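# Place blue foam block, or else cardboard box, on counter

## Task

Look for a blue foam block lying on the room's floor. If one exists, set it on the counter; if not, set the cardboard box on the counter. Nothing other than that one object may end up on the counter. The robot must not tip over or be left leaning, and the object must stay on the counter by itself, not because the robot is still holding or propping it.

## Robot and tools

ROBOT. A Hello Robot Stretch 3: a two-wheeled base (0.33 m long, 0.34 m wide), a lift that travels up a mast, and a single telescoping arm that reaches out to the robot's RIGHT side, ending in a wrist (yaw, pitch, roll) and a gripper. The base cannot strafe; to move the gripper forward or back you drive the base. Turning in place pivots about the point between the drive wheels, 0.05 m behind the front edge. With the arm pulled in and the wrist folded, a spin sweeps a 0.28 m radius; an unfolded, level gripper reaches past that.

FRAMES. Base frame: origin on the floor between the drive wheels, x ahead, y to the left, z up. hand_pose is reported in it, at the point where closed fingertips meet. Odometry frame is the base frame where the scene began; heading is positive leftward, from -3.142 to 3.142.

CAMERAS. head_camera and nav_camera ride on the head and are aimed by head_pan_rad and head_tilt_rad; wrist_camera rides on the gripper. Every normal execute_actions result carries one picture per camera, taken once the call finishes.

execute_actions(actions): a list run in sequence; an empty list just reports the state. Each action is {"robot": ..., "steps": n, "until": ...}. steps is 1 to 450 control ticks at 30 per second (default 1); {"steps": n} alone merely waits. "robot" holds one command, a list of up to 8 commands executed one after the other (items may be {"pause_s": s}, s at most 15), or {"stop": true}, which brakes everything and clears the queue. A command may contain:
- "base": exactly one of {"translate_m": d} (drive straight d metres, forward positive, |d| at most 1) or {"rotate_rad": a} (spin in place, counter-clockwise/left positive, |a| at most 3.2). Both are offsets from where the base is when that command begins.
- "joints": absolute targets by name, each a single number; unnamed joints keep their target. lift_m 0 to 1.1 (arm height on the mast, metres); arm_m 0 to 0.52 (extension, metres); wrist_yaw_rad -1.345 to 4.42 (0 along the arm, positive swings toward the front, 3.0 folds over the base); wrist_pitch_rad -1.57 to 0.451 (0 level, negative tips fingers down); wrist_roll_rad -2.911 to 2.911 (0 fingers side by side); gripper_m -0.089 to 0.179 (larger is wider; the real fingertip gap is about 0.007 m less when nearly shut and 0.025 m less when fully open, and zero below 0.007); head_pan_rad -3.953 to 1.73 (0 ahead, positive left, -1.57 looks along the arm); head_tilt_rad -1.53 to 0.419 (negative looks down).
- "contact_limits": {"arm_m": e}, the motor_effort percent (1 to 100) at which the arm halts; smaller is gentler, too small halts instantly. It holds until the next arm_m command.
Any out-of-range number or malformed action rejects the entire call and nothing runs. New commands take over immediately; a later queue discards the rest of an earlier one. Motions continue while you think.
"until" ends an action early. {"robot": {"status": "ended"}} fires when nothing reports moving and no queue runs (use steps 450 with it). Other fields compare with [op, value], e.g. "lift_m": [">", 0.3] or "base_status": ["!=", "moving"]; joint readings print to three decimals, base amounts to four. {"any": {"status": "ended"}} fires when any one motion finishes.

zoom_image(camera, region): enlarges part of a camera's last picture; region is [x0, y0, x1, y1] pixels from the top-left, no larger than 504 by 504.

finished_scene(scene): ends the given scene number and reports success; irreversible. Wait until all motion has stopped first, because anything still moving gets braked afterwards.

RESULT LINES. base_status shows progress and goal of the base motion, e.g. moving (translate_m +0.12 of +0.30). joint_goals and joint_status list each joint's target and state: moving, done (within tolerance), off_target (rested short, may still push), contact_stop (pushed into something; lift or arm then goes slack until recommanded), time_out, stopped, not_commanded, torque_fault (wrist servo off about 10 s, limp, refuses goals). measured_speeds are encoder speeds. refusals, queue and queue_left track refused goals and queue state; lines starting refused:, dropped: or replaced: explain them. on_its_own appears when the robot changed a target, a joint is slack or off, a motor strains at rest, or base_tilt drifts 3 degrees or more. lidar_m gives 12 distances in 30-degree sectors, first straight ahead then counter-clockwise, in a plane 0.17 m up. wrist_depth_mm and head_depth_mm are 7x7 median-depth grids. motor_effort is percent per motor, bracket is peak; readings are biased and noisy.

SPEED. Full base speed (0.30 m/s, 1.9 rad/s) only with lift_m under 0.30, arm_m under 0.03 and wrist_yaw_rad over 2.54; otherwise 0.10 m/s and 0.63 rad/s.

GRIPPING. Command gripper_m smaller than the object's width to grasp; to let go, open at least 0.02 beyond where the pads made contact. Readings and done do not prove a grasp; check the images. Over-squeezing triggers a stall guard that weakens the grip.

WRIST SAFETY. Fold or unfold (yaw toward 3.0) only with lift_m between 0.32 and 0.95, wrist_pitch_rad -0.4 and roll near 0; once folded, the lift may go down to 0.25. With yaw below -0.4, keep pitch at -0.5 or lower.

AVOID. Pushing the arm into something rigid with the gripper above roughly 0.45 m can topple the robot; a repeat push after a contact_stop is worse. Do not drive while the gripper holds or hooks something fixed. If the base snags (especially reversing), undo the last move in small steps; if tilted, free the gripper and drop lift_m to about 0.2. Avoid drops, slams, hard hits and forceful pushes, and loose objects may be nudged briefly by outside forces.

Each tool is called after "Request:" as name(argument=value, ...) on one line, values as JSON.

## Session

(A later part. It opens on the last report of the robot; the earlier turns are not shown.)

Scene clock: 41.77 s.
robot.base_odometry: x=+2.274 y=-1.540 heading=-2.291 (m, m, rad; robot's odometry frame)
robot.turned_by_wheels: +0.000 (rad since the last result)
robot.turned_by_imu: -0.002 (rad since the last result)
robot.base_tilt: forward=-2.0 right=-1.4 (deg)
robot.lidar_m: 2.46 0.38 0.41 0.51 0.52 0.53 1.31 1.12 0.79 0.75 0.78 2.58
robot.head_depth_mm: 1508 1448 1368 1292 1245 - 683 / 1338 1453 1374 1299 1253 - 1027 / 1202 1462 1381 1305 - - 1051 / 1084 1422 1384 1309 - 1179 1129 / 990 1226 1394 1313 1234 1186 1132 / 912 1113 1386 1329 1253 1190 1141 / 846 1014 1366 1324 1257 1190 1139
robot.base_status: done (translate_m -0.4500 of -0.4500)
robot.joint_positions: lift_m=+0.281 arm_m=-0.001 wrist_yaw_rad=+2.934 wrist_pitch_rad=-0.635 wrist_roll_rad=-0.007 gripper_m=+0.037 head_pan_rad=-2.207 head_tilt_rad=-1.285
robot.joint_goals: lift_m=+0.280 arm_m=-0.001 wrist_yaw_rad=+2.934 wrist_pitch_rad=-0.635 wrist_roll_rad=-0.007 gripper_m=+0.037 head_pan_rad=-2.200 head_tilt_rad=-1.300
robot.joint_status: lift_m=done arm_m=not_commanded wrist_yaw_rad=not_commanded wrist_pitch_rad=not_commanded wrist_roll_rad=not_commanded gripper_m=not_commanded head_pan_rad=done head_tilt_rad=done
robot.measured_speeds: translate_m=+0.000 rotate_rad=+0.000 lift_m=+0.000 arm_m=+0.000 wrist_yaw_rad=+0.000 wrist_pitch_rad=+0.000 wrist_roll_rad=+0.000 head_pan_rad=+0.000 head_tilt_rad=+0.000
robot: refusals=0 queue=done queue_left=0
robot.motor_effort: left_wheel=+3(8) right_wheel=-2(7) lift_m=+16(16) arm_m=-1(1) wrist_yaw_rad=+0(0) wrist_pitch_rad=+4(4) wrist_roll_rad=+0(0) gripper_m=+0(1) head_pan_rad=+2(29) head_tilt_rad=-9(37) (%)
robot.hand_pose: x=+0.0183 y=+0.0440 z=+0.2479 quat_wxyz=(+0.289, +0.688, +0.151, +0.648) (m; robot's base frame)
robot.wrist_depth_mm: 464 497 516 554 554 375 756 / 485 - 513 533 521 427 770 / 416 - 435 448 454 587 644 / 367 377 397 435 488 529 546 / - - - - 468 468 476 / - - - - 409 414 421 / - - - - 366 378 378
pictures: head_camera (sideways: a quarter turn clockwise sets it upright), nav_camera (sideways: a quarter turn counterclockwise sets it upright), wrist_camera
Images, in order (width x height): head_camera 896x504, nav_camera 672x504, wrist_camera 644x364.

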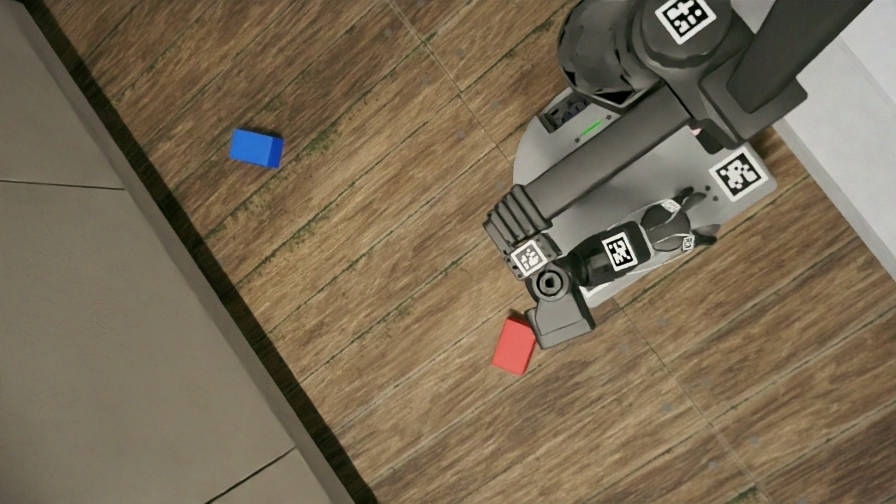

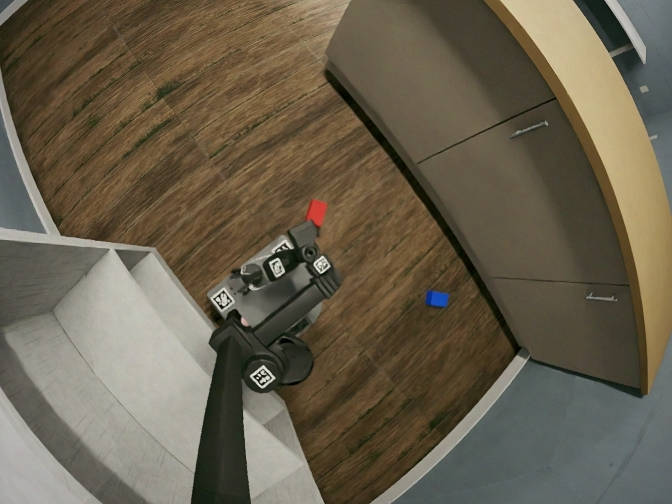

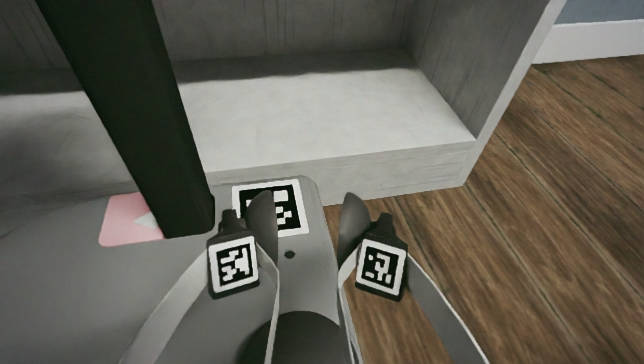

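Request:
execute_actions(actions=[{"robot":[{"base":{"translate_m":-0.54},"joints":{"head_pan_rad":-1.57,"head_tilt_rad":-1.2}},{"joints":{"lift_m":0.42,"wrist_pitch_rad":-0.4}},{"joints":{"wrist_yaw_rad":0,"gripper_m":0.15}},{"joints":{"wrist_pitch_rad":-1.5,"arm_m":0.15}}],"steps":450,"until":{"robot":{"status":"ended"}}}])

Scene clock: 52.03 s.
robot.base_odometry: x=+2.630 y=-1.134 heading=-2.291 (m, m, rad; robot's odometry frame)
robot.turned_by_wheels: +0.000 (rad since the last result)
robot.turned_by_imu: -0.003 (rad since the last result)
robot.base_tilt: forward=-1.9 right=-1.4 (deg)
robot.lidar_m: 2.55 0.72 0.24 0.24 0.57 0.75 0.77 0.79 0.82 0.78 0.80 1.06
robot.head_depth_mm: 840 1043 1402 1329 1251 1182 - / 842 1044 1408 1349 - - - / 839 1041 1419 - 1254 - - / 837 1040 1432 1353 1266 1191 1103 / 833 1042 1417 1358 1266 1188 1116 / 831 1043 1418 1359 1273 1193 1122 / 830 1034 1430 1360 1277 1196 1123
robot.base_status: done (translate_m -0.5400 of -0.5400)
robot.joint_positions: lift_m=+0.419 arm_m=+0.150 wrist_yaw_rad=+0.002 wrist_pitch_rad=-1.493 wrist_roll_rad=-0.007 gripper_m=+0.150 head_pan_rad=-1.576 head_tilt_rad=-1.199
robot.joint_goals: lift_m=+0.420 arm_m=+0.150 wrist_yaw_rad=+0.000 wrist_pitch_rad=-1.500 wrist_roll_rad=-0.007 gripper_m=+0.150 head_pan_rad=-1.570 head_tilt_rad=-1.200
robot.joint_status: lift_m=done arm_m=done wrist_yaw_rad=done wrist_pitch_rad=done wrist_roll_rad=not_commanded gripper_m=done head_pan_rad=done head_tilt_rad=done
robot.measured_speeds: translate_m=+0.000 rotate_rad=+0.000 lift_m=+0.000 arm_m=+0.000 wrist_yaw_rad=+0.000 wrist_pitch_rad=+0.000 wrist_roll_rad=+0.000 head_pan_rad=+0.000 head_tilt_rad=+0.000
robot: refusals=0 queue=done queue_left=0
robot.motor_effort: left_wheel=+3(8) right_wheel=-2(6) lift_m=+53(55) arm_m=+4(5) wrist_yaw_rad=-1(4) wrist_pitch_rad=-2(9) wrist_roll_rad=+0(0) gripper_m=+0(92) head_pan_rad=+2(32) head_tilt_rad=-1(11) (%)
robot.hand_pose: x=-0.0216 y=-0.2904 z=+0.3007 quat_wxyz=(+0.521, +0.482, -0.516, -0.478) (m; robot's base frame)
robot.wrist_depth_mm: 418 419 427 431 440 441 454 / 425 430 438 442 446 450 464 / 432 437 445 450 457 464 468 / 441 448 452 459 464 473 480 / 451 456 461 472 475 485 488 / 457 468 470 - 484 - 497 / 472 475 479 - - 508 514
pictures: head_camera (sideways: a quarter turn clockwise sets it upright), nav_camera (sideways: a quarter turn counterclockwise sets it upright), wrist_camera
Images, in order (width x height): head_camera 896x504, nav_camera 672x504, wrist_camera 644x364.

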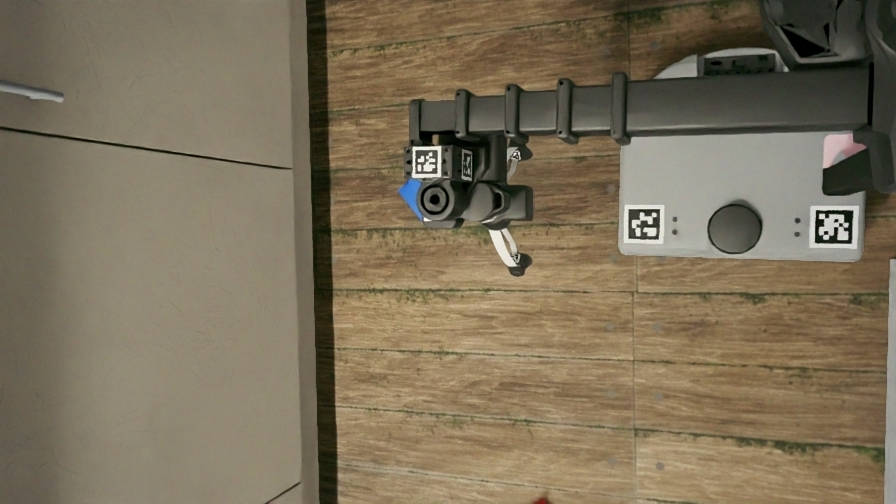

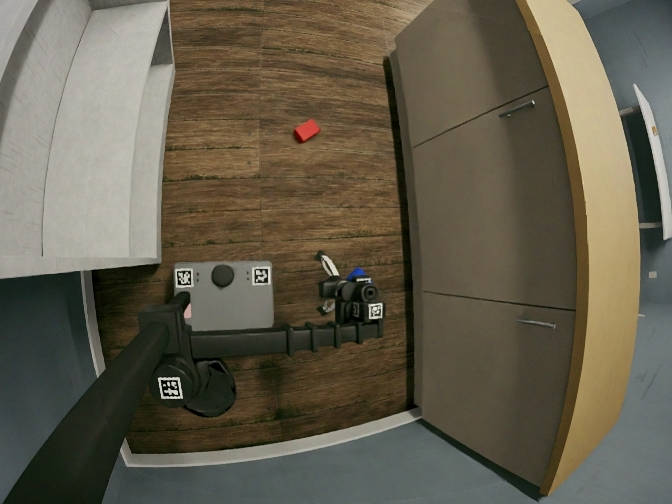

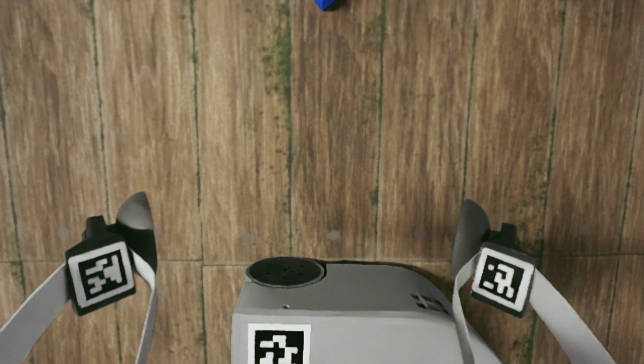

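Request:
execute_actions(actions=[{"robot":[{"joints":{"lift_m":0.27,"arm_m":0.31,"wrist_pitch_rad":-1.57}}],"steps":450,"until":{"robot":{"status":"ended"}}}])

Scene clock: 54.57 s.
robot.base_odometry: x=+2.630 y=-1.134 heading=-2.291 (m, m, rad; robot's odometry frame)
robot.turned_by_wheels: +0.000 (rad since the last result)
robot.turned_by_imu: +0.000 (rad since the last result)
robot.base_tilt: forward=-1.9 right=-1.4 (deg)
robot.lidar_m: 2.53 0.72 0.24 0.24 0.57 0.75 0.77 0.79 0.82 0.78 0.80 1.06
robot.head_depth_mm: 841 1044 1404 1334 1256 1186 - / 841 1047 1415 1340 1255 - - / 838 1045 1423 1322 1261 - - / 836 1041 1427 1344 1267 1186 1099 / 836 1044 1424 1346 1265 1185 1120 / 834 1039 1418 1361 1274 1191 1116 / 831 1039 1428 1360 1272 1194 1121
robot.base_status: done (translate_m -0.5400 of -0.5400)
robot.joint_positions: lift_m=+0.271 arm_m=+0.310 wrist_yaw_rad=+0.002 wrist_pitch_rad=-1.563 wrist_roll_rad=-0.007 gripper_m=+0.150 head_pan_rad=-1.576 head_tilt_rad=-1.199
robot.joint_goals: lift_m=+0.270 arm_m=+0.310 wrist_yaw_rad=+0.000 wrist_pitch_rad=-1.570 wrist_roll_rad=-0.007 gripper_m=+0.150 head_pan_rad=-1.570 head_tilt_rad=-1.200
robot.joint_status: lift_m=done arm_m=done wrist_yaw_rad=done wrist_pitch_rad=done wrist_roll_rad=not_commanded gripper_m=done head_pan_rad=done head_tilt_rad=done
robot.measured_speeds: translate_m=+0.000 rotate_rad=+0.000 lift_m=+0.000 arm_m=+0.000 wrist_yaw_rad=+0.000 wrist_pitch_rad=+0.000 wrist_roll_rad=+0.000 head_pan_rad=+0.000 head_tilt_rad=+0.000
robot: refusals=0 queue=done queue_left=0
robot.motor_effort: left_wheel=+3(3) right_wheel=-1(1) lift_m=+16(53) arm_m=+5(6) wrist_yaw_rad=-2(2) wrist_pitch_rad=-2(2) wrist_roll_rad=+0(0) gripper_m=+1(0) head_pan_rad=+2(2) head_tilt_rad=-1(0) (%)
robot.hand_pose: x=-0.0217 y=-0.4325 z=+0.1529 quat_wxyz=(+0.504, +0.500, -0.499, -0.496) (m; robot's base frame)
robot.wrist_depth_mm: 275 279 282 244 286 293 296 / 283 286 290 285 298 302 305 / 292 296 299 303 307 312 316 / 302 304 309 314 316 320 326 / 310 315 320 322 329 334 337 / - 326 330 334 339 - 349 / 333 336 341 344 350 358 362
pictures: head_camera (sideways: a quarter turn clockwise sets it upright), nav_camera (sideways: a quarter turn counterclockwise sets it upright), wrist_camera
Images, in order (width x height): head_camera 896x504, nav_camera 672x504, wrist_camera 644x364.

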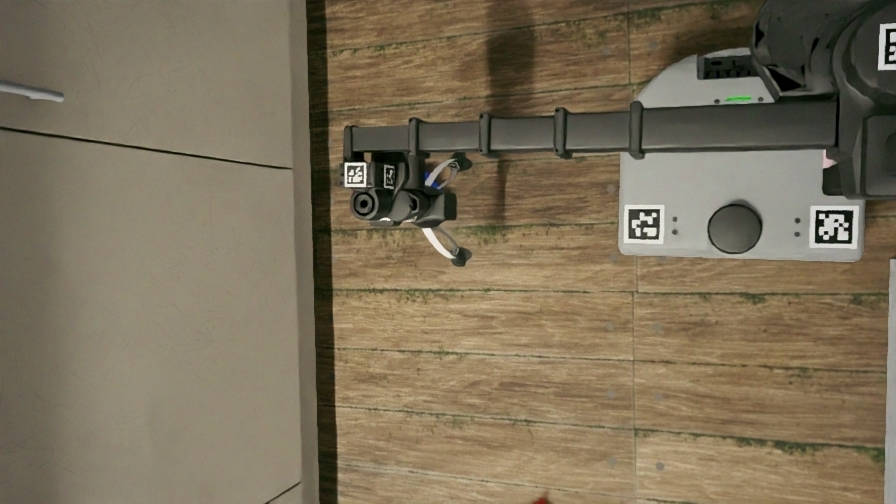

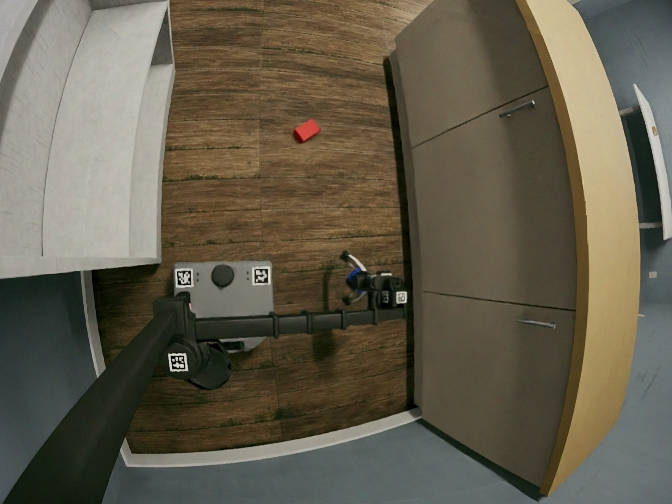

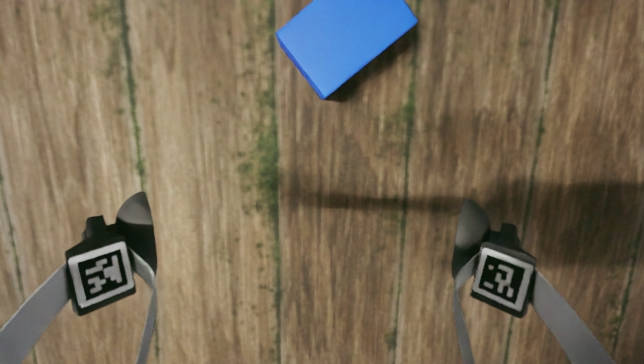

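Request:
execute_actions(actions=[{"robot":[{"base":{"translate_m":-0.025},"joints":{"lift_m":0.22,"arm_m":0.40,"wrist_roll_rad":0.87}}],"steps":450,"until":{"robot":{"status":"ended"}}}])

Scene clock: 56.80 s.
robot.base_odometry: x=+2.647 y=-1.116 heading=-2.291 (m, m, rad; robot's odometry frame)
robot.turned_by_wheels: +0.000 (rad since the last result)
robot.turned_by_imu: +0.000 (rad since the last result)
robot.base_tilt: forward=-1.9 right=-1.4 (deg)
robot.lidar_m: 2.54 0.72 0.25 0.28 0.57 0.75 0.75 0.77 0.82 0.77 0.80 1.06
robot.head_depth_mm: 841 1047 1409 1339 1250 1182 - / 841 1046 1416 1342 1259 - - / 843 1045 1267 1330 1260 - - / 836 1043 1413 1342 1268 1181 1102 / 834 1042 1428 1357 1265 1188 1115 / 836 1037 1421 1359 1265 1188 1118 / 837 1040 1432 1367 1273 1197 1129
robot.base_status: done (translate_m -0.0250 of -0.0250)
robot.joint_positions: lift_m=+0.221 arm_m=+0.400 wrist_yaw_rad=+0.002 wrist_pitch_rad=-1.563 wrist_roll_rad=+0.865 gripper_m=+0.150 head_pan_rad=-1.576 head_tilt_rad=-1.199
robot.joint_goals: lift_m=+0.220 arm_m=+0.400 wrist_yaw_rad=+0.000 wrist_pitch_rad=-1.570 wrist_roll_rad=+0.870 gripper_m=+0.150 head_pan_rad=-1.570 head_tilt_rad=-1.200
robot.joint_status: lift_m=done arm_m=done wrist_yaw_rad=done wrist_pitch_rad=done wrist_roll_rad=done gripper_m=done head_pan_rad=done head_tilt_rad=done
robot.measured_speeds: translate_m=+0.000 rotate_rad=+0.000 lift_m=+0.000 arm_m=+0.000 wrist_yaw_rad=+0.000 wrist_pitch_rad=+0.000 wrist_roll_rad=+0.000 head_pan_rad=+0.000 head_tilt_rad=+0.000
robot: refusals=0 queue=done queue_left=0
robot.motor_effort: left_wheel=+3(5) right_wheel=-1(5) lift_m=+16(15) arm_m=+5(5) wrist_yaw_rad=-1(2) wrist_pitch_rad=-2(2) wrist_roll_rad=+2(3) gripper_m=+0(0) head_pan_rad=+3(2) head_tilt_rad=-1(0) (%)
robot.hand_pose: x=-0.0217 y=-0.5222 z=+0.1029 quat_wxyz=(+0.246, +0.244, -0.665, -0.661) (m; robot's base frame)
robot.wrist_depth_mm: 231 234 237 239 240 243 244 / 239 242 244 245 248 250 252 / 246 248 211 251 256 259 261 / 255 256 217 259 264 267 270 / 261 265 265 270 272 275 279 / - 278 277 280 284 - 290 / 282 285 286 291 295 299 300
pictures: head_camera (sideways: a quarter turn clockwise sets it upright), nav_camera (sideways: a quarter turn counterclockwise sets it upright), wrist_camera
Images, in order (width x height): head_camera 896x504, nav_camera 672x504, wrist_camera 644x364.

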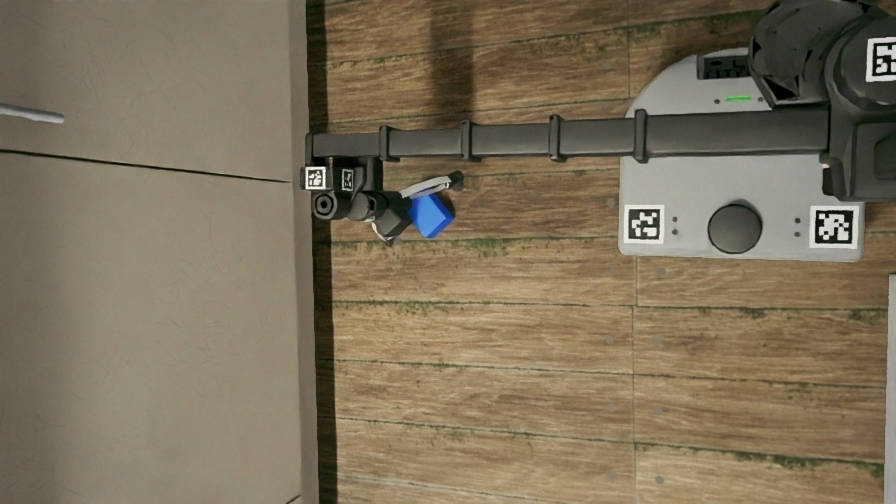

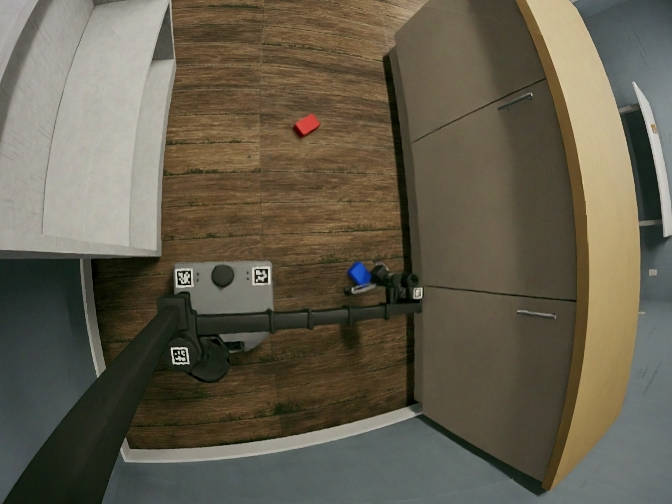

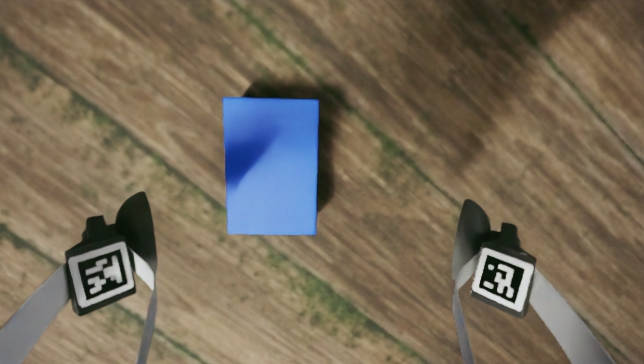

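Request:
execute_actions(actions=[{"robot":[{"joints":{"arm_m":0.422}},{"joints":{"lift_m":0.15}}],"steps":450,"until":{"robot":{"status":"ended"}}}])

Scene clock: 59.33 s.
robot.base_odometry: x=+2.647 y=-1.116 heading=-2.291 (m, m, rad; robot's odometry frame)
robot.turned_by_wheels: +0.000 (rad since the last result)
robot.turned_by_imu: +0.000 (rad since the last result)
robot.base_tilt: forward=-1.9 right=-1.4 (deg)
robot.lidar_m: 2.53 0.72 0.25 0.28 0.57 0.75 0.75 0.77 0.81 0.78 0.80 1.06
robot.head_depth_mm: 843 1049 1404 1337 1246 1182 - / 837 1048 1414 1344 1252 - - / 839 1044 1265 1331 1267 - - / 837 1042 1424 1344 1261 1184 1100 / 835 1045 1420 1356 1262 1181 1119 / 837 1038 1418 1365 1272 1188 1116 / 835 1039 1436 1367 1274 1188 1125
robot.base_status: done (translate_m -0.0250 of -0.0250)
robot.joint_positions: lift_m=+0.151 arm_m=+0.422 wrist_yaw_rad=+0.002 wrist_pitch_rad=-1.563 wrist_roll_rad=+0.865 gripper_m=+0.150 head_pan_rad=-1.576 head_tilt_rad=-1.199
robot.joint_goals: lift_m=+0.150 arm_m=+0.422 wrist_yaw_rad=+0.000 wrist_pitch_rad=-1.570 wrist_roll_rad=+0.870 gripper_m=+0.150 head_pan_rad=-1.570 head_tilt_rad=-1.200
robot.joint_status: lift_m=done arm_m=done wrist_yaw_rad=done wrist_pitch_rad=done wrist_roll_rad=done gripper_m=done head_pan_rad=done head_tilt_rad=done
robot.measured_speeds: translate_m=+0.000 rotate_rad=+0.000 lift_m=+0.000 arm_m=+0.000 wrist_yaw_rad=+0.000 wrist_pitch_rad=+0.000 wrist_roll_rad=+0.000 head_pan_rad=+0.000 head_tilt_rad=+0.000
robot: refusals=0 queue=done queue_left=0
robot.motor_effort: left_wheel=+2(3) right_wheel=-1(1) lift_m=+16(15) arm_m=+5(6) wrist_yaw_rad=-2(2) wrist_pitch_rad=-2(2) wrist_roll_rad=+2(2) gripper_m=+0(0) head_pan_rad=+2(2) head_tilt_rad=+0(0) (%)
robot.hand_pose: x=-0.0217 y=-0.5442 z=+0.0329 quat_wxyz=(+0.246, +0.244, -0.665, -0.661) (m; robot's base frame)
robot.wrist_depth_mm: 169 171 173 173 175 177 178 / 175 176 177 180 180 182 184 / 181 182 181 143 187 188 190 / 186 187 146 146 193 194 196 / 192 193 151 151 199 201 204 / - 202 156 156 207 - 211 / 207 207 210 212 214 217 220
pictures: head_camera (sideways: a quarter turn clockwise sets it upright), nav_camera (sideways: a quarter turn counterclockwise sets it upright), wrist_camera
Images, in order (width x height): head_camera 896x504, nav_camera 672x504, wrist_camera 644x364.

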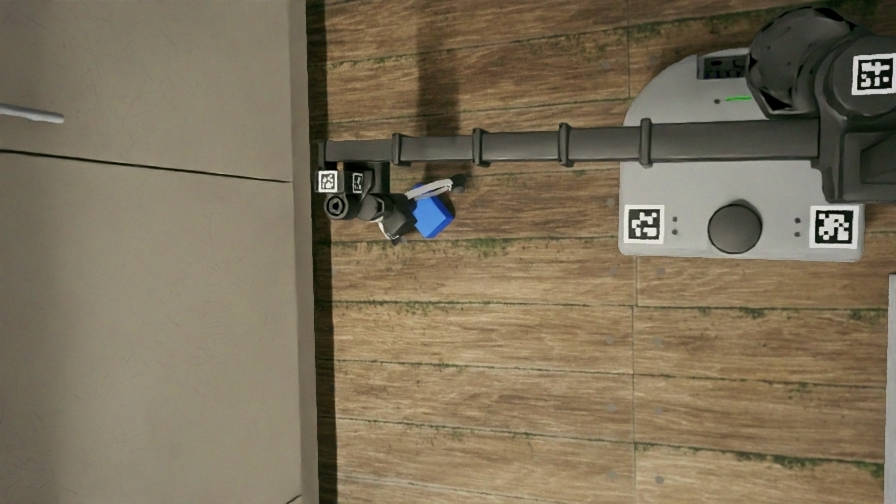

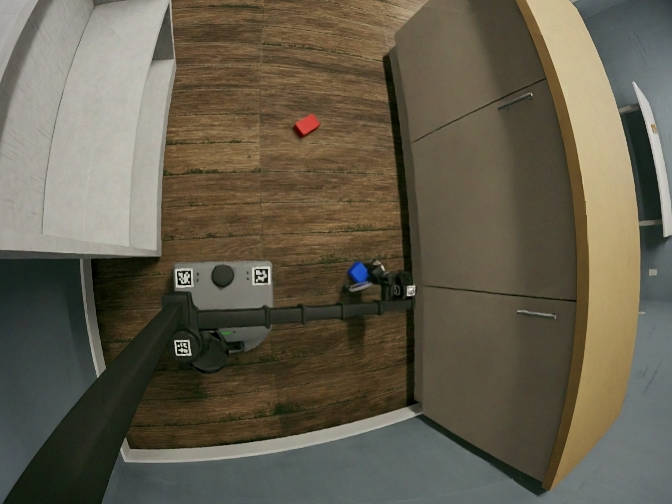

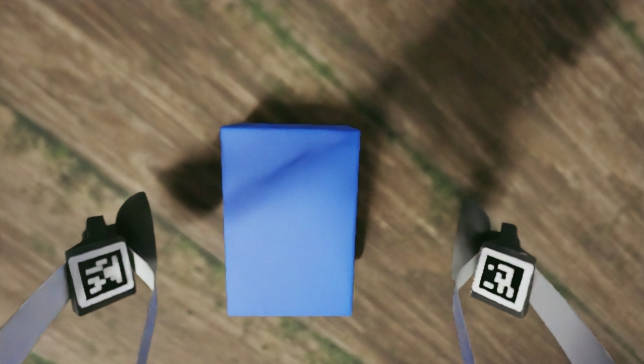

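Request:
execute_actions(actions=[{"robot":[{"joints":{"lift_m":0.145}},{"joints":{"gripper_m":0.01}},{"joints":{"lift_m":0.3,"arm_m":0.25,"head_tilt_rad":-0.7}}],"steps":450,"until":{"robot":{"status":"ended"}}}])

Scene clock: 64.17 s.
robot.base_odometry: x=+2.647 y=-1.116 heading=-2.291 (m, m, rad; robot's odometry frame)
robot.turned_by_wheels: +0.000 (rad since the last result)
robot.turned_by_imu: -0.001 (rad since the last result)
robot.base_tilt: forward=-2.0 right=-1.4 (deg)
robot.lidar_m: 2.54 0.72 0.25 0.28 0.57 0.75 0.75 0.77 0.82 0.33 0.80 1.06
robot.head_depth_mm: 2352 1018 835 961 1141 1334 1188 / 3494 1019 837 962 1144 1336 1189 / 3592 1018 841 956 1150 1368 1145 / 3618 1023 840 962 1144 1347 1196 / 3668 1027 844 961 1143 1346 1188 / 3615 1032 844 958 1144 1349 1193 / 3652 1032 843 959 1145 1339 1194
robot.base_status: done (translate_m -0.0250 of -0.0250)
robot.joint_positions: lift_m=+0.299 arm_m=+0.250 wrist_yaw_rad=+0.002 wrist_pitch_rad=-1.564 wrist_roll_rad=+0.865 gripper_m=+0.014 head_pan_rad=-1.576 head_tilt_rad=-0.705
robot.joint_goals: lift_m=+0.300 arm_m=+0.250 wrist_yaw_rad=+0.000 wrist_pitch_rad=-1.570 wrist_roll_rad=+0.870 gripper_m=+0.013 head_pan_rad=-1.570 head_tilt_rad=-0.700
robot.joint_status: lift_m=done arm_m=done wrist_yaw_rad=done wrist_pitch_rad=done wrist_roll_rad=done gripper_m=done head_pan_rad=done head_tilt_rad=done
robot.measured_speeds: translate_m=+0.000 rotate_rad=+0.000 lift_m=+0.000 arm_m=+0.000 wrist_yaw_rad=+0.000 wrist_pitch_rad=+0.000 wrist_roll_rad=+0.000 head_pan_rad=+0.000 head_tilt_rad=+0.000
robot: refusals=0 queue=done queue_left=0
robot.motor_effort: left_wheel=+3(3) right_wheel=-1(2) lift_m=+53(56) arm_m=-4(5) wrist_yaw_rad=-2(2) wrist_pitch_rad=-2(2) wrist_roll_rad=+2(2) gripper_m=-22(100) head_pan_rad=+3(2) head_tilt_rad=+3(33) (%)
robot.hand_pose: x=-0.0217 y=-0.3729 z=+0.1817 quat_wxyz=(+0.246, +0.244, -0.665, -0.661) (m; robot's base frame)
robot.wrist_depth_mm: 304 305 308 310 313 316 320 / 313 314 318 320 324 327 330 / 322 325 325 134 334 335 340 / 333 333 333 136 344 346 351 / 343 345 140 140 354 360 - / 355 357 146 145 371 - - / 369 371 373 378 381 - -
pictures: head_camera (sideways: a quarter turn clockwise sets it upright), nav_camera (sideways: a quarter turn counterclockwise sets it upright), wrist_camera
Images, in order (width x height): head_camera 896x504, nav_camera 672x504, wrist_camera 644x364.

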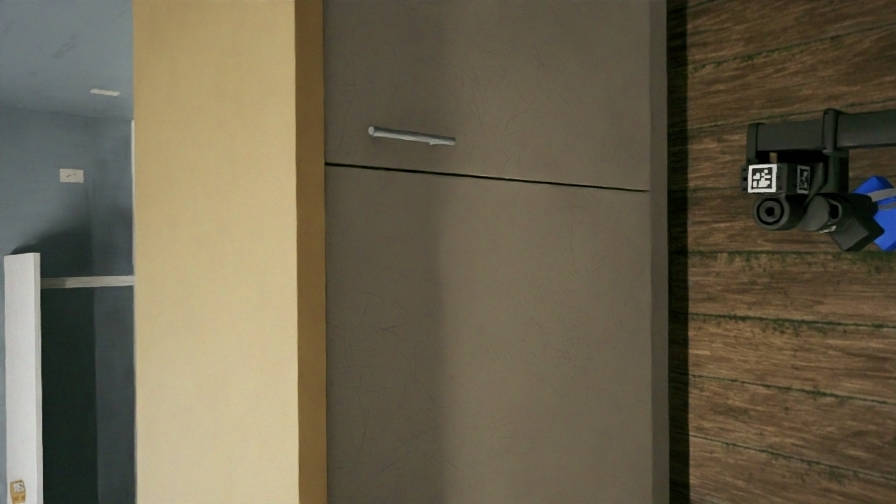

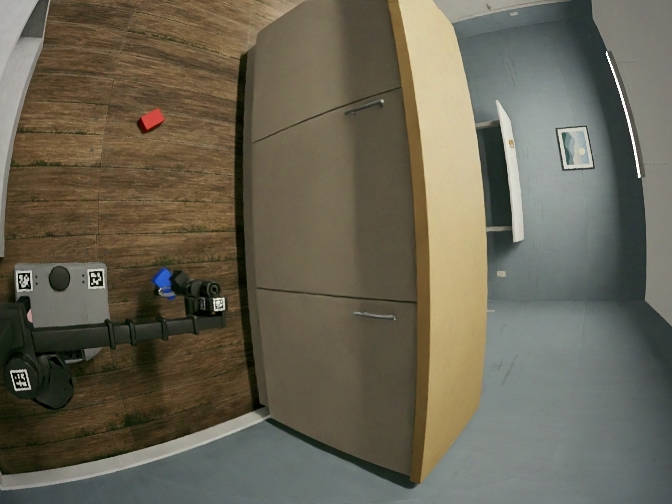

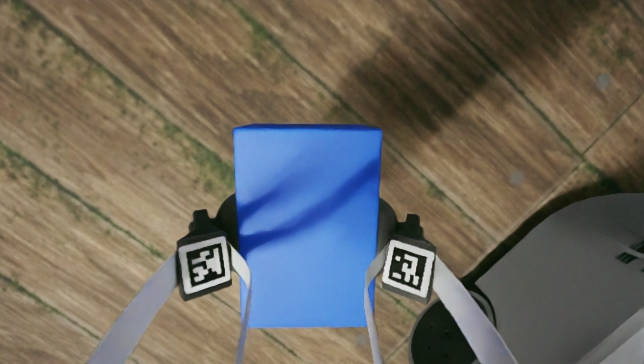

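Request:
execute_actions(actions=[{"robot":[{"joints":{"lift_m":0.92,"arm_m":0.1,"wrist_roll_rad":0,"wrist_pitch_rad":0,"head_tilt_rad":-0.5}}],"steps":450,"until":{"robot":{"status":"ended"}}}])

Scene clock: 70.83 s.
robot.base_odometry: x=+2.647 y=-1.116 heading=-2.291 (m, m, rad; robot's odometry frame)
robot.turned_by_wheels: +0.000 (rad since the last result)
robot.turned_by_imu: -0.001 (rad since the last result)
robot.base_tilt: forward=-1.9 right=-1.4 (deg)
robot.lidar_m: 2.54 0.72 0.25 0.28 0.57 0.75 0.75 0.77 0.82 0.78 0.80 1.06
robot.head_depth_mm: 2368 2347 1181 859 - - 1251 / 3522 3503 1184 862 - - 1266 / 3552 3879 1173 496 - - 1261 / 3630 3835 1173 822 933 1057 1266 / 3578 3816 1178 864 933 1051 1258 / 3698 3852 1174 860 931 1057 1260 / 3570 3833 1175 860 934 1057 1258
robot.base_status: done (translate_m -0.0250 of -0.0250)
robot.joint_positions: lift_m=+0.919 arm_m=+0.100 wrist_yaw_rad=+0.002 wrist_pitch_rad=-0.029 wrist_roll_rad=+0.004 gripper_m=+0.014 head_pan_rad=-1.576 head_tilt_rad=-0.508
robot.joint_goals: lift_m=+0.920 arm_m=+0.100 wrist_yaw_rad=+0.000 wrist_pitch_rad=+0.000 wrist_roll_rad=+0.000 gripper_m=+0.013 head_pan_rad=-1.570 head_tilt_rad=-0.500
robot.joint_status: lift_m=done arm_m=done wrist_yaw_rad=done wrist_pitch_rad=done wrist_roll_rad=done gripper_m=done head_pan_rad=done head_tilt_rad=done
robot.measured_speeds: translate_m=+0.000 rotate_rad=+0.000 lift_m=+0.000 arm_m=+0.000 wrist_yaw_rad=+0.000 wrist_pitch_rad=+0.000 wrist_roll_rad=+0.000 head_pan_rad=+0.000 head_tilt_rad=+0.000
robot: refusals=0 queue=done queue_left=0
robot.motor_effort: left_wheel=+2(2) right_wheel=-1(1) lift_m=+54(55) arm_m=-6(6) wrist_yaw_rad=-1(1) wrist_pitch_rad=+10(11) wrist_roll_rad=-2(3) gripper_m=-21(21) head_pan_rad=+2(3) head_tilt_rad=+4(24) (%)
robot.hand_pose: x=-0.0211 y=-0.5008 z=+1.0265 quat_wxyz=(+0.706, +0.011, -0.708, -0.010) (m; robot's base frame)
robot.wrist_depth_mm: - - - - - - 790 / - - - - - - 774 / - - - 133 - - 775 / 686 699 578 136 770 786 717 / 435 441 140 141 466 476 483 / 448 458 146 146 487 496 504 / 466 479 483 497 505 520 531
pictures: head_camera (sideways: a quarter turn clockwise sets it upright), nav_camera (sideways: a quarter turn counterclockwise sets it upright), wrist_camera
Images, in order (width x height): head_camera 896x504, nav_camera 672x504, wrist_camera 644x364.

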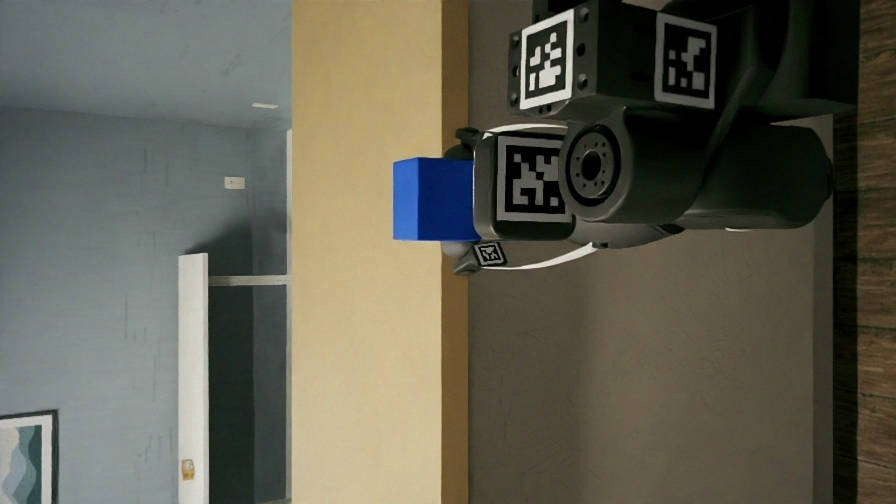

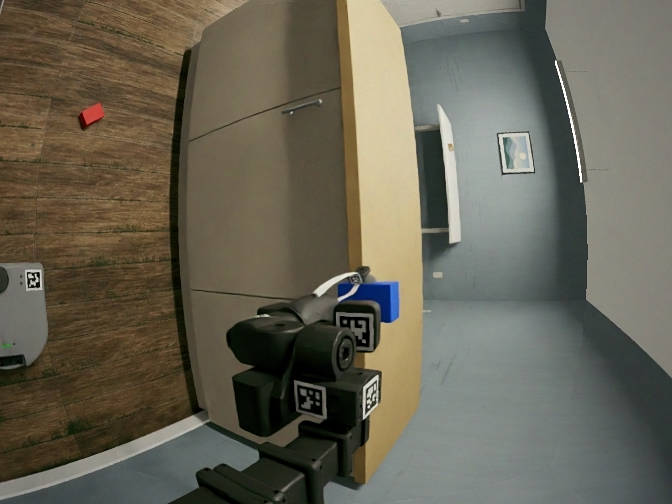

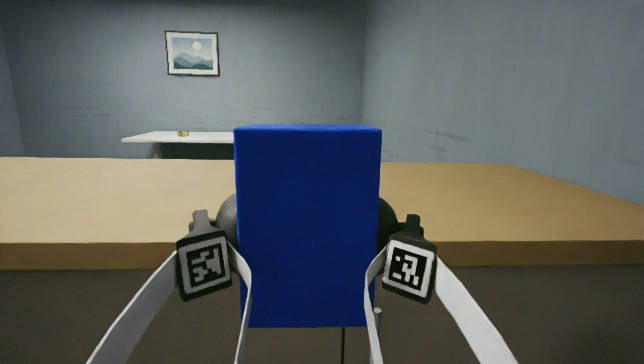

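Request:
execute_actions(actions=[{"robot":[{"joints":{"arm_m":0.515,"wrist_pitch_rad":0.03}},{"joints":{"lift_m":0.865}}],"steps":450,"until":{"robot":{"status":"ended"}}}])

Scene clock: 76.40 s.
robot.base_odometry: x=+2.647 y=-1.116 heading=-2.291 (m, m, rad; robot's odometry frame)
robot.turned_by_wheels: +0.000 (rad since the last result)
robot.turned_by_imu: -0.001 (rad since the last result)
robot.base_tilt: forward=-1.9 right=-1.3 (deg)
robot.lidar_m: 2.54 0.72 0.25 0.28 0.57 0.75 0.75 0.77 0.82 0.78 0.80 1.06
robot.head_depth_mm: 2335 2346 1180 848 - 1052 1261 / 3516 3464 1271 857 934 1055 1262 / 3586 3910 - 860 931 1061 1256 / 3565 3825 1225 859 931 1055 1266 / 3585 3790 1181 861 931 1055 1257 / 3549 3885 1173 860 932 1051 1266 / 3622 3818 1183 860 931 1058 1260
robot.base_status: done (translate_m -0.0250 of -0.0250)
robot.joint_positions: lift_m=+0.866 arm_m=+0.515 wrist_yaw_rad=+0.002 wrist_pitch_rad=+0.001 wrist_roll_rad=+0.004 gripper_m=+0.014 head_pan_rad=-1.576 head_tilt_rad=-0.507
robot.joint_goals: lift_m=+0.865 arm_m=+0.515 wrist_yaw_rad=+0.000 wrist_pitch_rad=+0.030 wrist_roll_rad=+0.000 gripper_m=+0.013 head_pan_rad=-1.570 head_tilt_rad=-0.500
robot.joint_status: lift_m=done arm_m=done wrist_yaw_rad=done wrist_pitch_rad=done wrist_roll_rad=done gripper_m=done head_pan_rad=done head_tilt_rad=done
robot.measured_speeds: translate_m=+0.000 rotate_rad=+0.000 lift_m=+0.000 arm_m=+0.000 wrist_yaw_rad=+0.000 wrist_pitch_rad=+0.000 wrist_roll_rad=+0.000 head_pan_rad=+0.000 head_tilt_rad=+0.000
robot: refusals=0 queue=done queue_left=0
robot.motor_effort: left_wheel=+2(2) right_wheel=-1(1) lift_m=+16(54) arm_m=+5(5) wrist_yaw_rad=-1(1) wrist_pitch_rad=+10(13) wrist_roll_rad=-2(2) gripper_m=-22(22) head_pan_rad=+2(3) head_tilt_rad=+4(5) (%)
robot.hand_pose: x=-0.0211 y=-0.9159 z=+0.9805 quat_wxyz=(+0.706, +0.001, -0.708, +0.001) (m; robot's base frame)
robot.wrist_depth_mm: - - - - - - 756 / - - - - - - 756 / - - - 133 - - 756 / 559 575 458 136 - 964 690 / 334 343 140 140 362 364 372 / 239 242 146 146 225 253 257 / 187 189 181 183 193 196 196
pictures: head_camera (sideways: a quarter turn clockwise sets it upright), nav_camera (sideways: a quarter turn counterclockwise sets it upright), wrist_camera
Images, in order (width x height): head_camera 896x504, nav_camera 672x504, wrist_camera 644x364.

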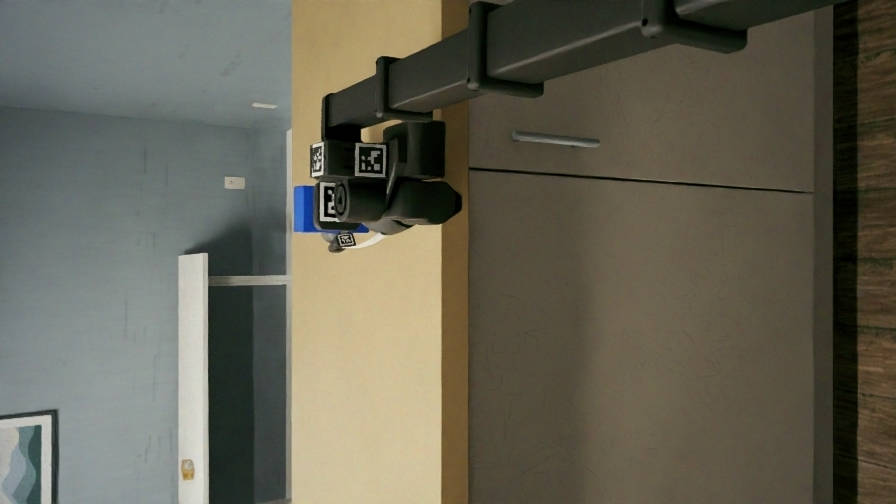

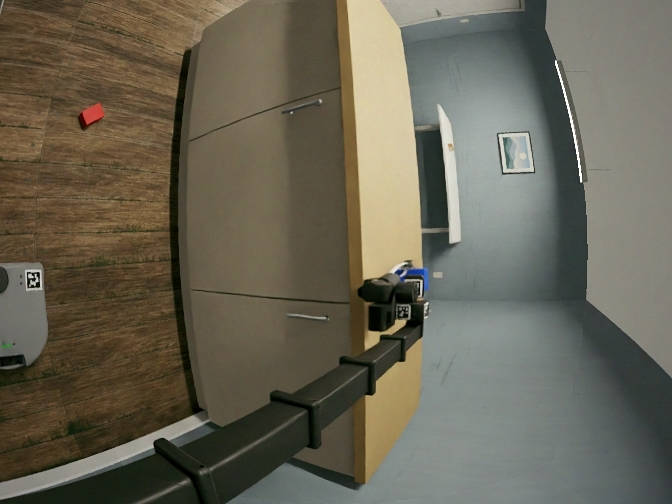

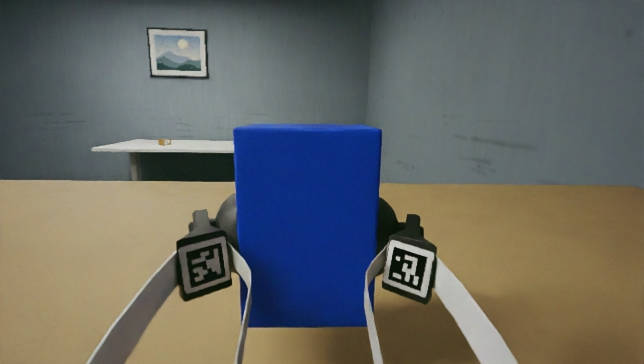

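Request:
execute_actions(actions=[{"robot":[{"joints":{"lift_m":0.837}}],"steps":450,"until":{"robot":{"status":"ended"}}}])

Scene clock: 77.43 s.
robot.base_odometry: x=+2.647 y=-1.116 heading=-2.291 (m, m, rad; robot's odometry frame)
robot.turned_by_wheels: +0.000 (rad since the last result)
robot.turned_by_imu: +0.000 (rad since the last result)
robot.base_tilt: forward=-2.0 right=-1.4 (deg)
robot.lidar_m: 2.54 0.72 0.25 0.28 0.57 0.75 0.75 0.77 0.82 0.78 0.79 1.06
robot.head_depth_mm: 2358 2314 1181 859 - - 1248 / 3510 3392 1267 875 948 1054 1237 / 3524 3923 1271 861 934 1059 1267 / 3528 3807 1225 859 935 1052 1260 / 3574 3831 1175 857 933 1054 1257 / 3560 3827 1183 858 930 1058 1259 / 3604 3852 1182 858 933 1055 1260
robot.base_status: done (translate_m -0.0250 of -0.0250)
robot.joint_positions: lift_m=+0.838 arm_m=+0.515 wrist_yaw_rad=+0.001 wrist_pitch_rad=+0.030 wrist_roll_rad=-0.002 gripper_m=+0.014 head_pan_rad=-1.576 head_tilt_rad=-0.507
robot.joint_goals: lift_m=+0.838 arm_m=+0.515 wrist_yaw_rad=+0.000 wrist_pitch_rad=+0.030 wrist_roll_rad=+0.000 gripper_m=+0.013 head_pan_rad=-1.570 head_tilt_rad=-0.500
robot.joint_status: lift_m=contact_stop arm_m=done wrist_yaw_rad=done wrist_pitch_rad=done wrist_roll_rad=done gripper_m=done head_pan_rad=done head_tilt_rad=done
robot.measured_speeds: translate_m=+0.000 rotate_rad=+0.000 lift_m=+0.000 arm_m=+0.000 wrist_yaw_rad=+0.000 wrist_pitch_rad=+0.024 wrist_roll_rad=+0.000 head_pan_rad=+0.000 head_tilt_rad=+0.000
robot: refusals=0 queue=dropped queue_left=0
robot.on_its_own: lift_m is slack since a contact_stop, until your next command for it
robot.motor_effort: left_wheel=+3(3) right_wheel=-2(2) lift_m=+34(33) arm_m=+5(5) wrist_yaw_rad=-2(2) wrist_pitch_rad=-1(10) wrist_roll_rad=+1(2) gripper_m=-21(21) head_pan_rad=+3(3) head_tilt_rad=+5(4) (%)
robot.hand_pose: x=-0.0211 y=-0.9165 z=+0.9603 quat_wxyz=(+0.708, -0.010, -0.706, +0.011) (m; robot's base frame)
robot.wrist_depth_mm: - - - - - - 766 / - - - - - - 755 / - - - 133 - - 755 / 526 533 417 136 - 959 695 / 297 305 140 141 325 332 340 / 208 209 146 146 196 225 227 / 160 161 156 157 167 169 170
pictures: head_camera (sideways: a quarter turn clockwise sets it upright), nav_camera (sideways: a quarter turn counterclockwise sets it upright), wrist_camera
Images, in order (width x height): head_camera 896x504, nav_camera 672x504, wrist_camera 644x364.

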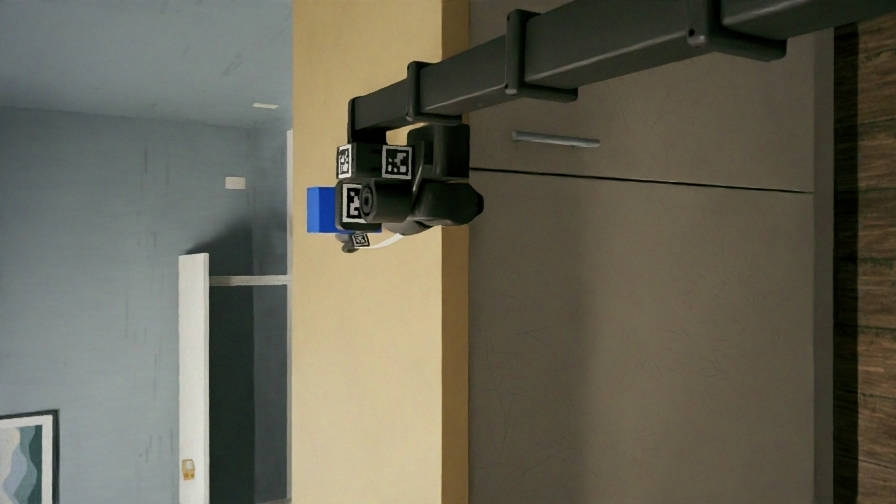

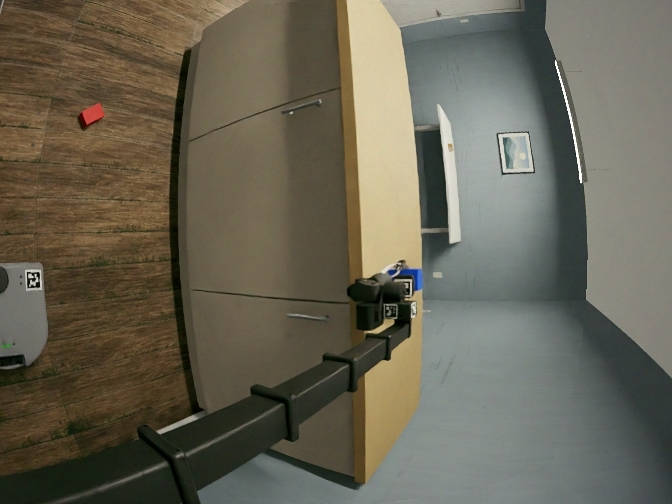

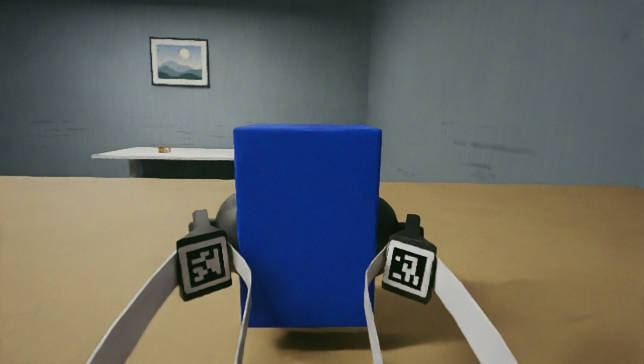

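Touched down. Release.

Request:
execute_actions(actions=[{"robot":[{"joints":{"lift_m":0.845,"gripper_m":0.12}},{"joints":{"arm_m":0.3,"lift_m":0.855}}],"steps":450,"until":{"robot":{"status":"ended"}}}])

Scene clock: 81.90 s.
robot.base_odometry: x=+2.647 y=-1.116 heading=-2.291 (m, m, rad; robot's odometry frame)
robot.turned_by_wheels: +0.000 (rad since the last result)
robot.turned_by_imu: -0.001 (rad since the last result)
robot.base_tilt: forward=-1.9 right=-1.4 (deg)
robot.lidar_m: 2.54 0.72 0.25 0.28 0.57 0.75 0.75 0.77 0.82 0.78 0.80 1.06
robot.head_depth_mm: 2351 2345 1174 858 - 1097 1230 / 3499 3482 1182 873 - 1058 1261 / 3622 3869 1177 - - 1055 1260 / 3575 3830 1176 866 934 1059 1263 / 3602 3813 1181 858 933 1057 1261 / 3540 3872 1175 860 932 1059 1264 / 3590 3898 1177 859 934 1058 1260
robot.base_status: done (translate_m -0.0250 of -0.0250)
robot.joint_positions: lift_m=+0.854 arm_m=+0.300 wrist_yaw_rad=+0.001 wrist_pitch_rad=+0.010 wrist_roll_rad=-0.002 gripper_m=+0.120 head_pan_rad=-1.576 head_tilt_rad=-0.507
robot.joint_goals: lift_m=+0.855 arm_m=+0.300 wrist_yaw_rad=+0.000 wrist_pitch_rad=+0.030 wrist_roll_rad=+0.000 gripper_m=+0.120 head_pan_rad=-1.570 head_tilt_rad=-0.500
robot.joint_status: lift_m=done arm_m=done wrist_yaw_rad=done wrist_pitch_rad=done wrist_roll_rad=done gripper_m=done head_pan_rad=done head_tilt_rad=done
robot.measured_speeds: translate_m=+0.000 rotate_rad=+0.000 lift_m=+0.000 arm_m=+0.000 wrist_yaw_rad=+0.000 wrist_pitch_rad=+0.000 wrist_roll_rad=+0.000 head_pan_rad=+0.000 head_tilt_rad=+0.000
robot: refusals=0 queue=done queue_left=0
robot.motor_effort: left_wheel=+2(3) right_wheel=-1(2) lift_m=+54(53) arm_m=-6(6) wrist_yaw_rad=-2(2) wrist_pitch_rad=+7(7) wrist_roll_rad=+1(1) gripper_m=+1(93) head_pan_rad=+3(3) head_tilt_rad=+4(4) (%)
robot.hand_pose: x=-0.0211 y=-0.7018 z=+0.9716 quat_wxyz=(+0.708, -0.003, -0.706, +0.004) (m; robot's base frame)
robot.wrist_depth_mm: - - - - - - 759 / - - - - - - 778 / - - - - - - 760 / 524 552 566 355 615 640 664 / 313 348 328 335 341 354 360 / 230 222 231 234 237 250 245 / 223 226 231 236 240 272 277
pictures: head_camera (sideways: a quarter turn clockwise sets it upright), nav_camera (sideways: a quarter turn counterclockwise sets it upright), wrist_camera
Images, in order (width x height): head_camera 896x504, nav_camera 672x504, wrist_camera 644x364.

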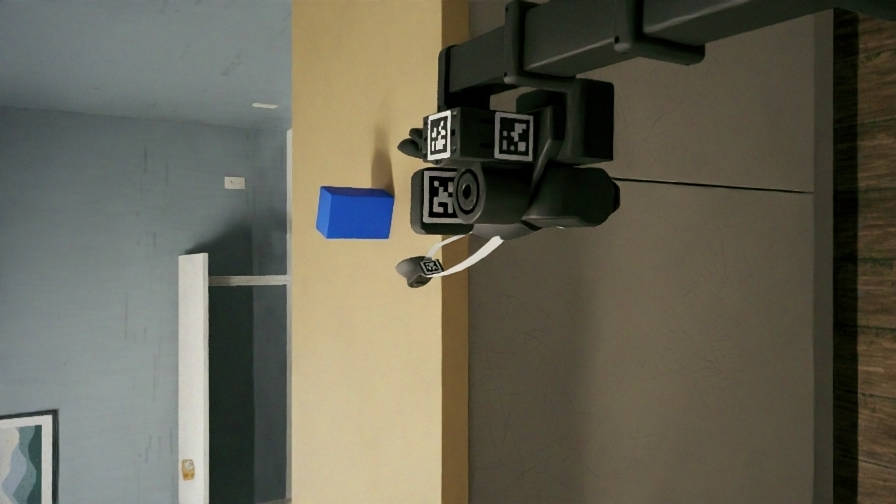

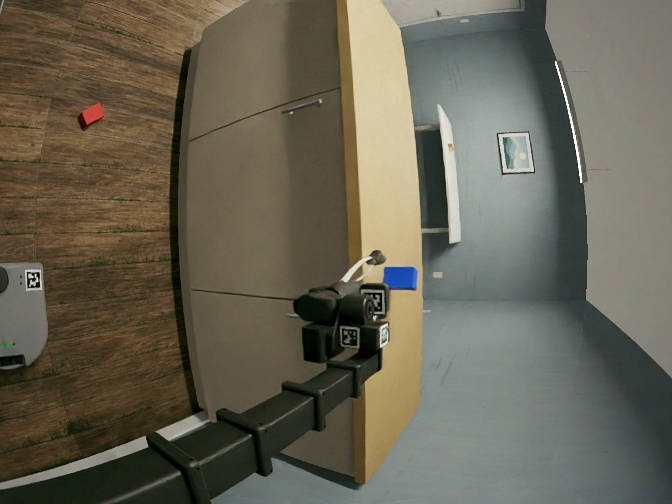

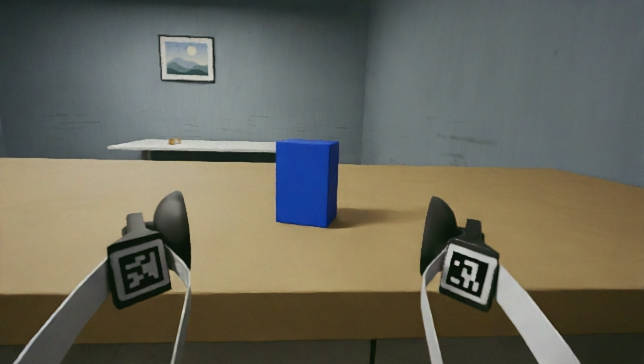

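Request:
finished_scene(scene=1)

The scene is finished: the task was done.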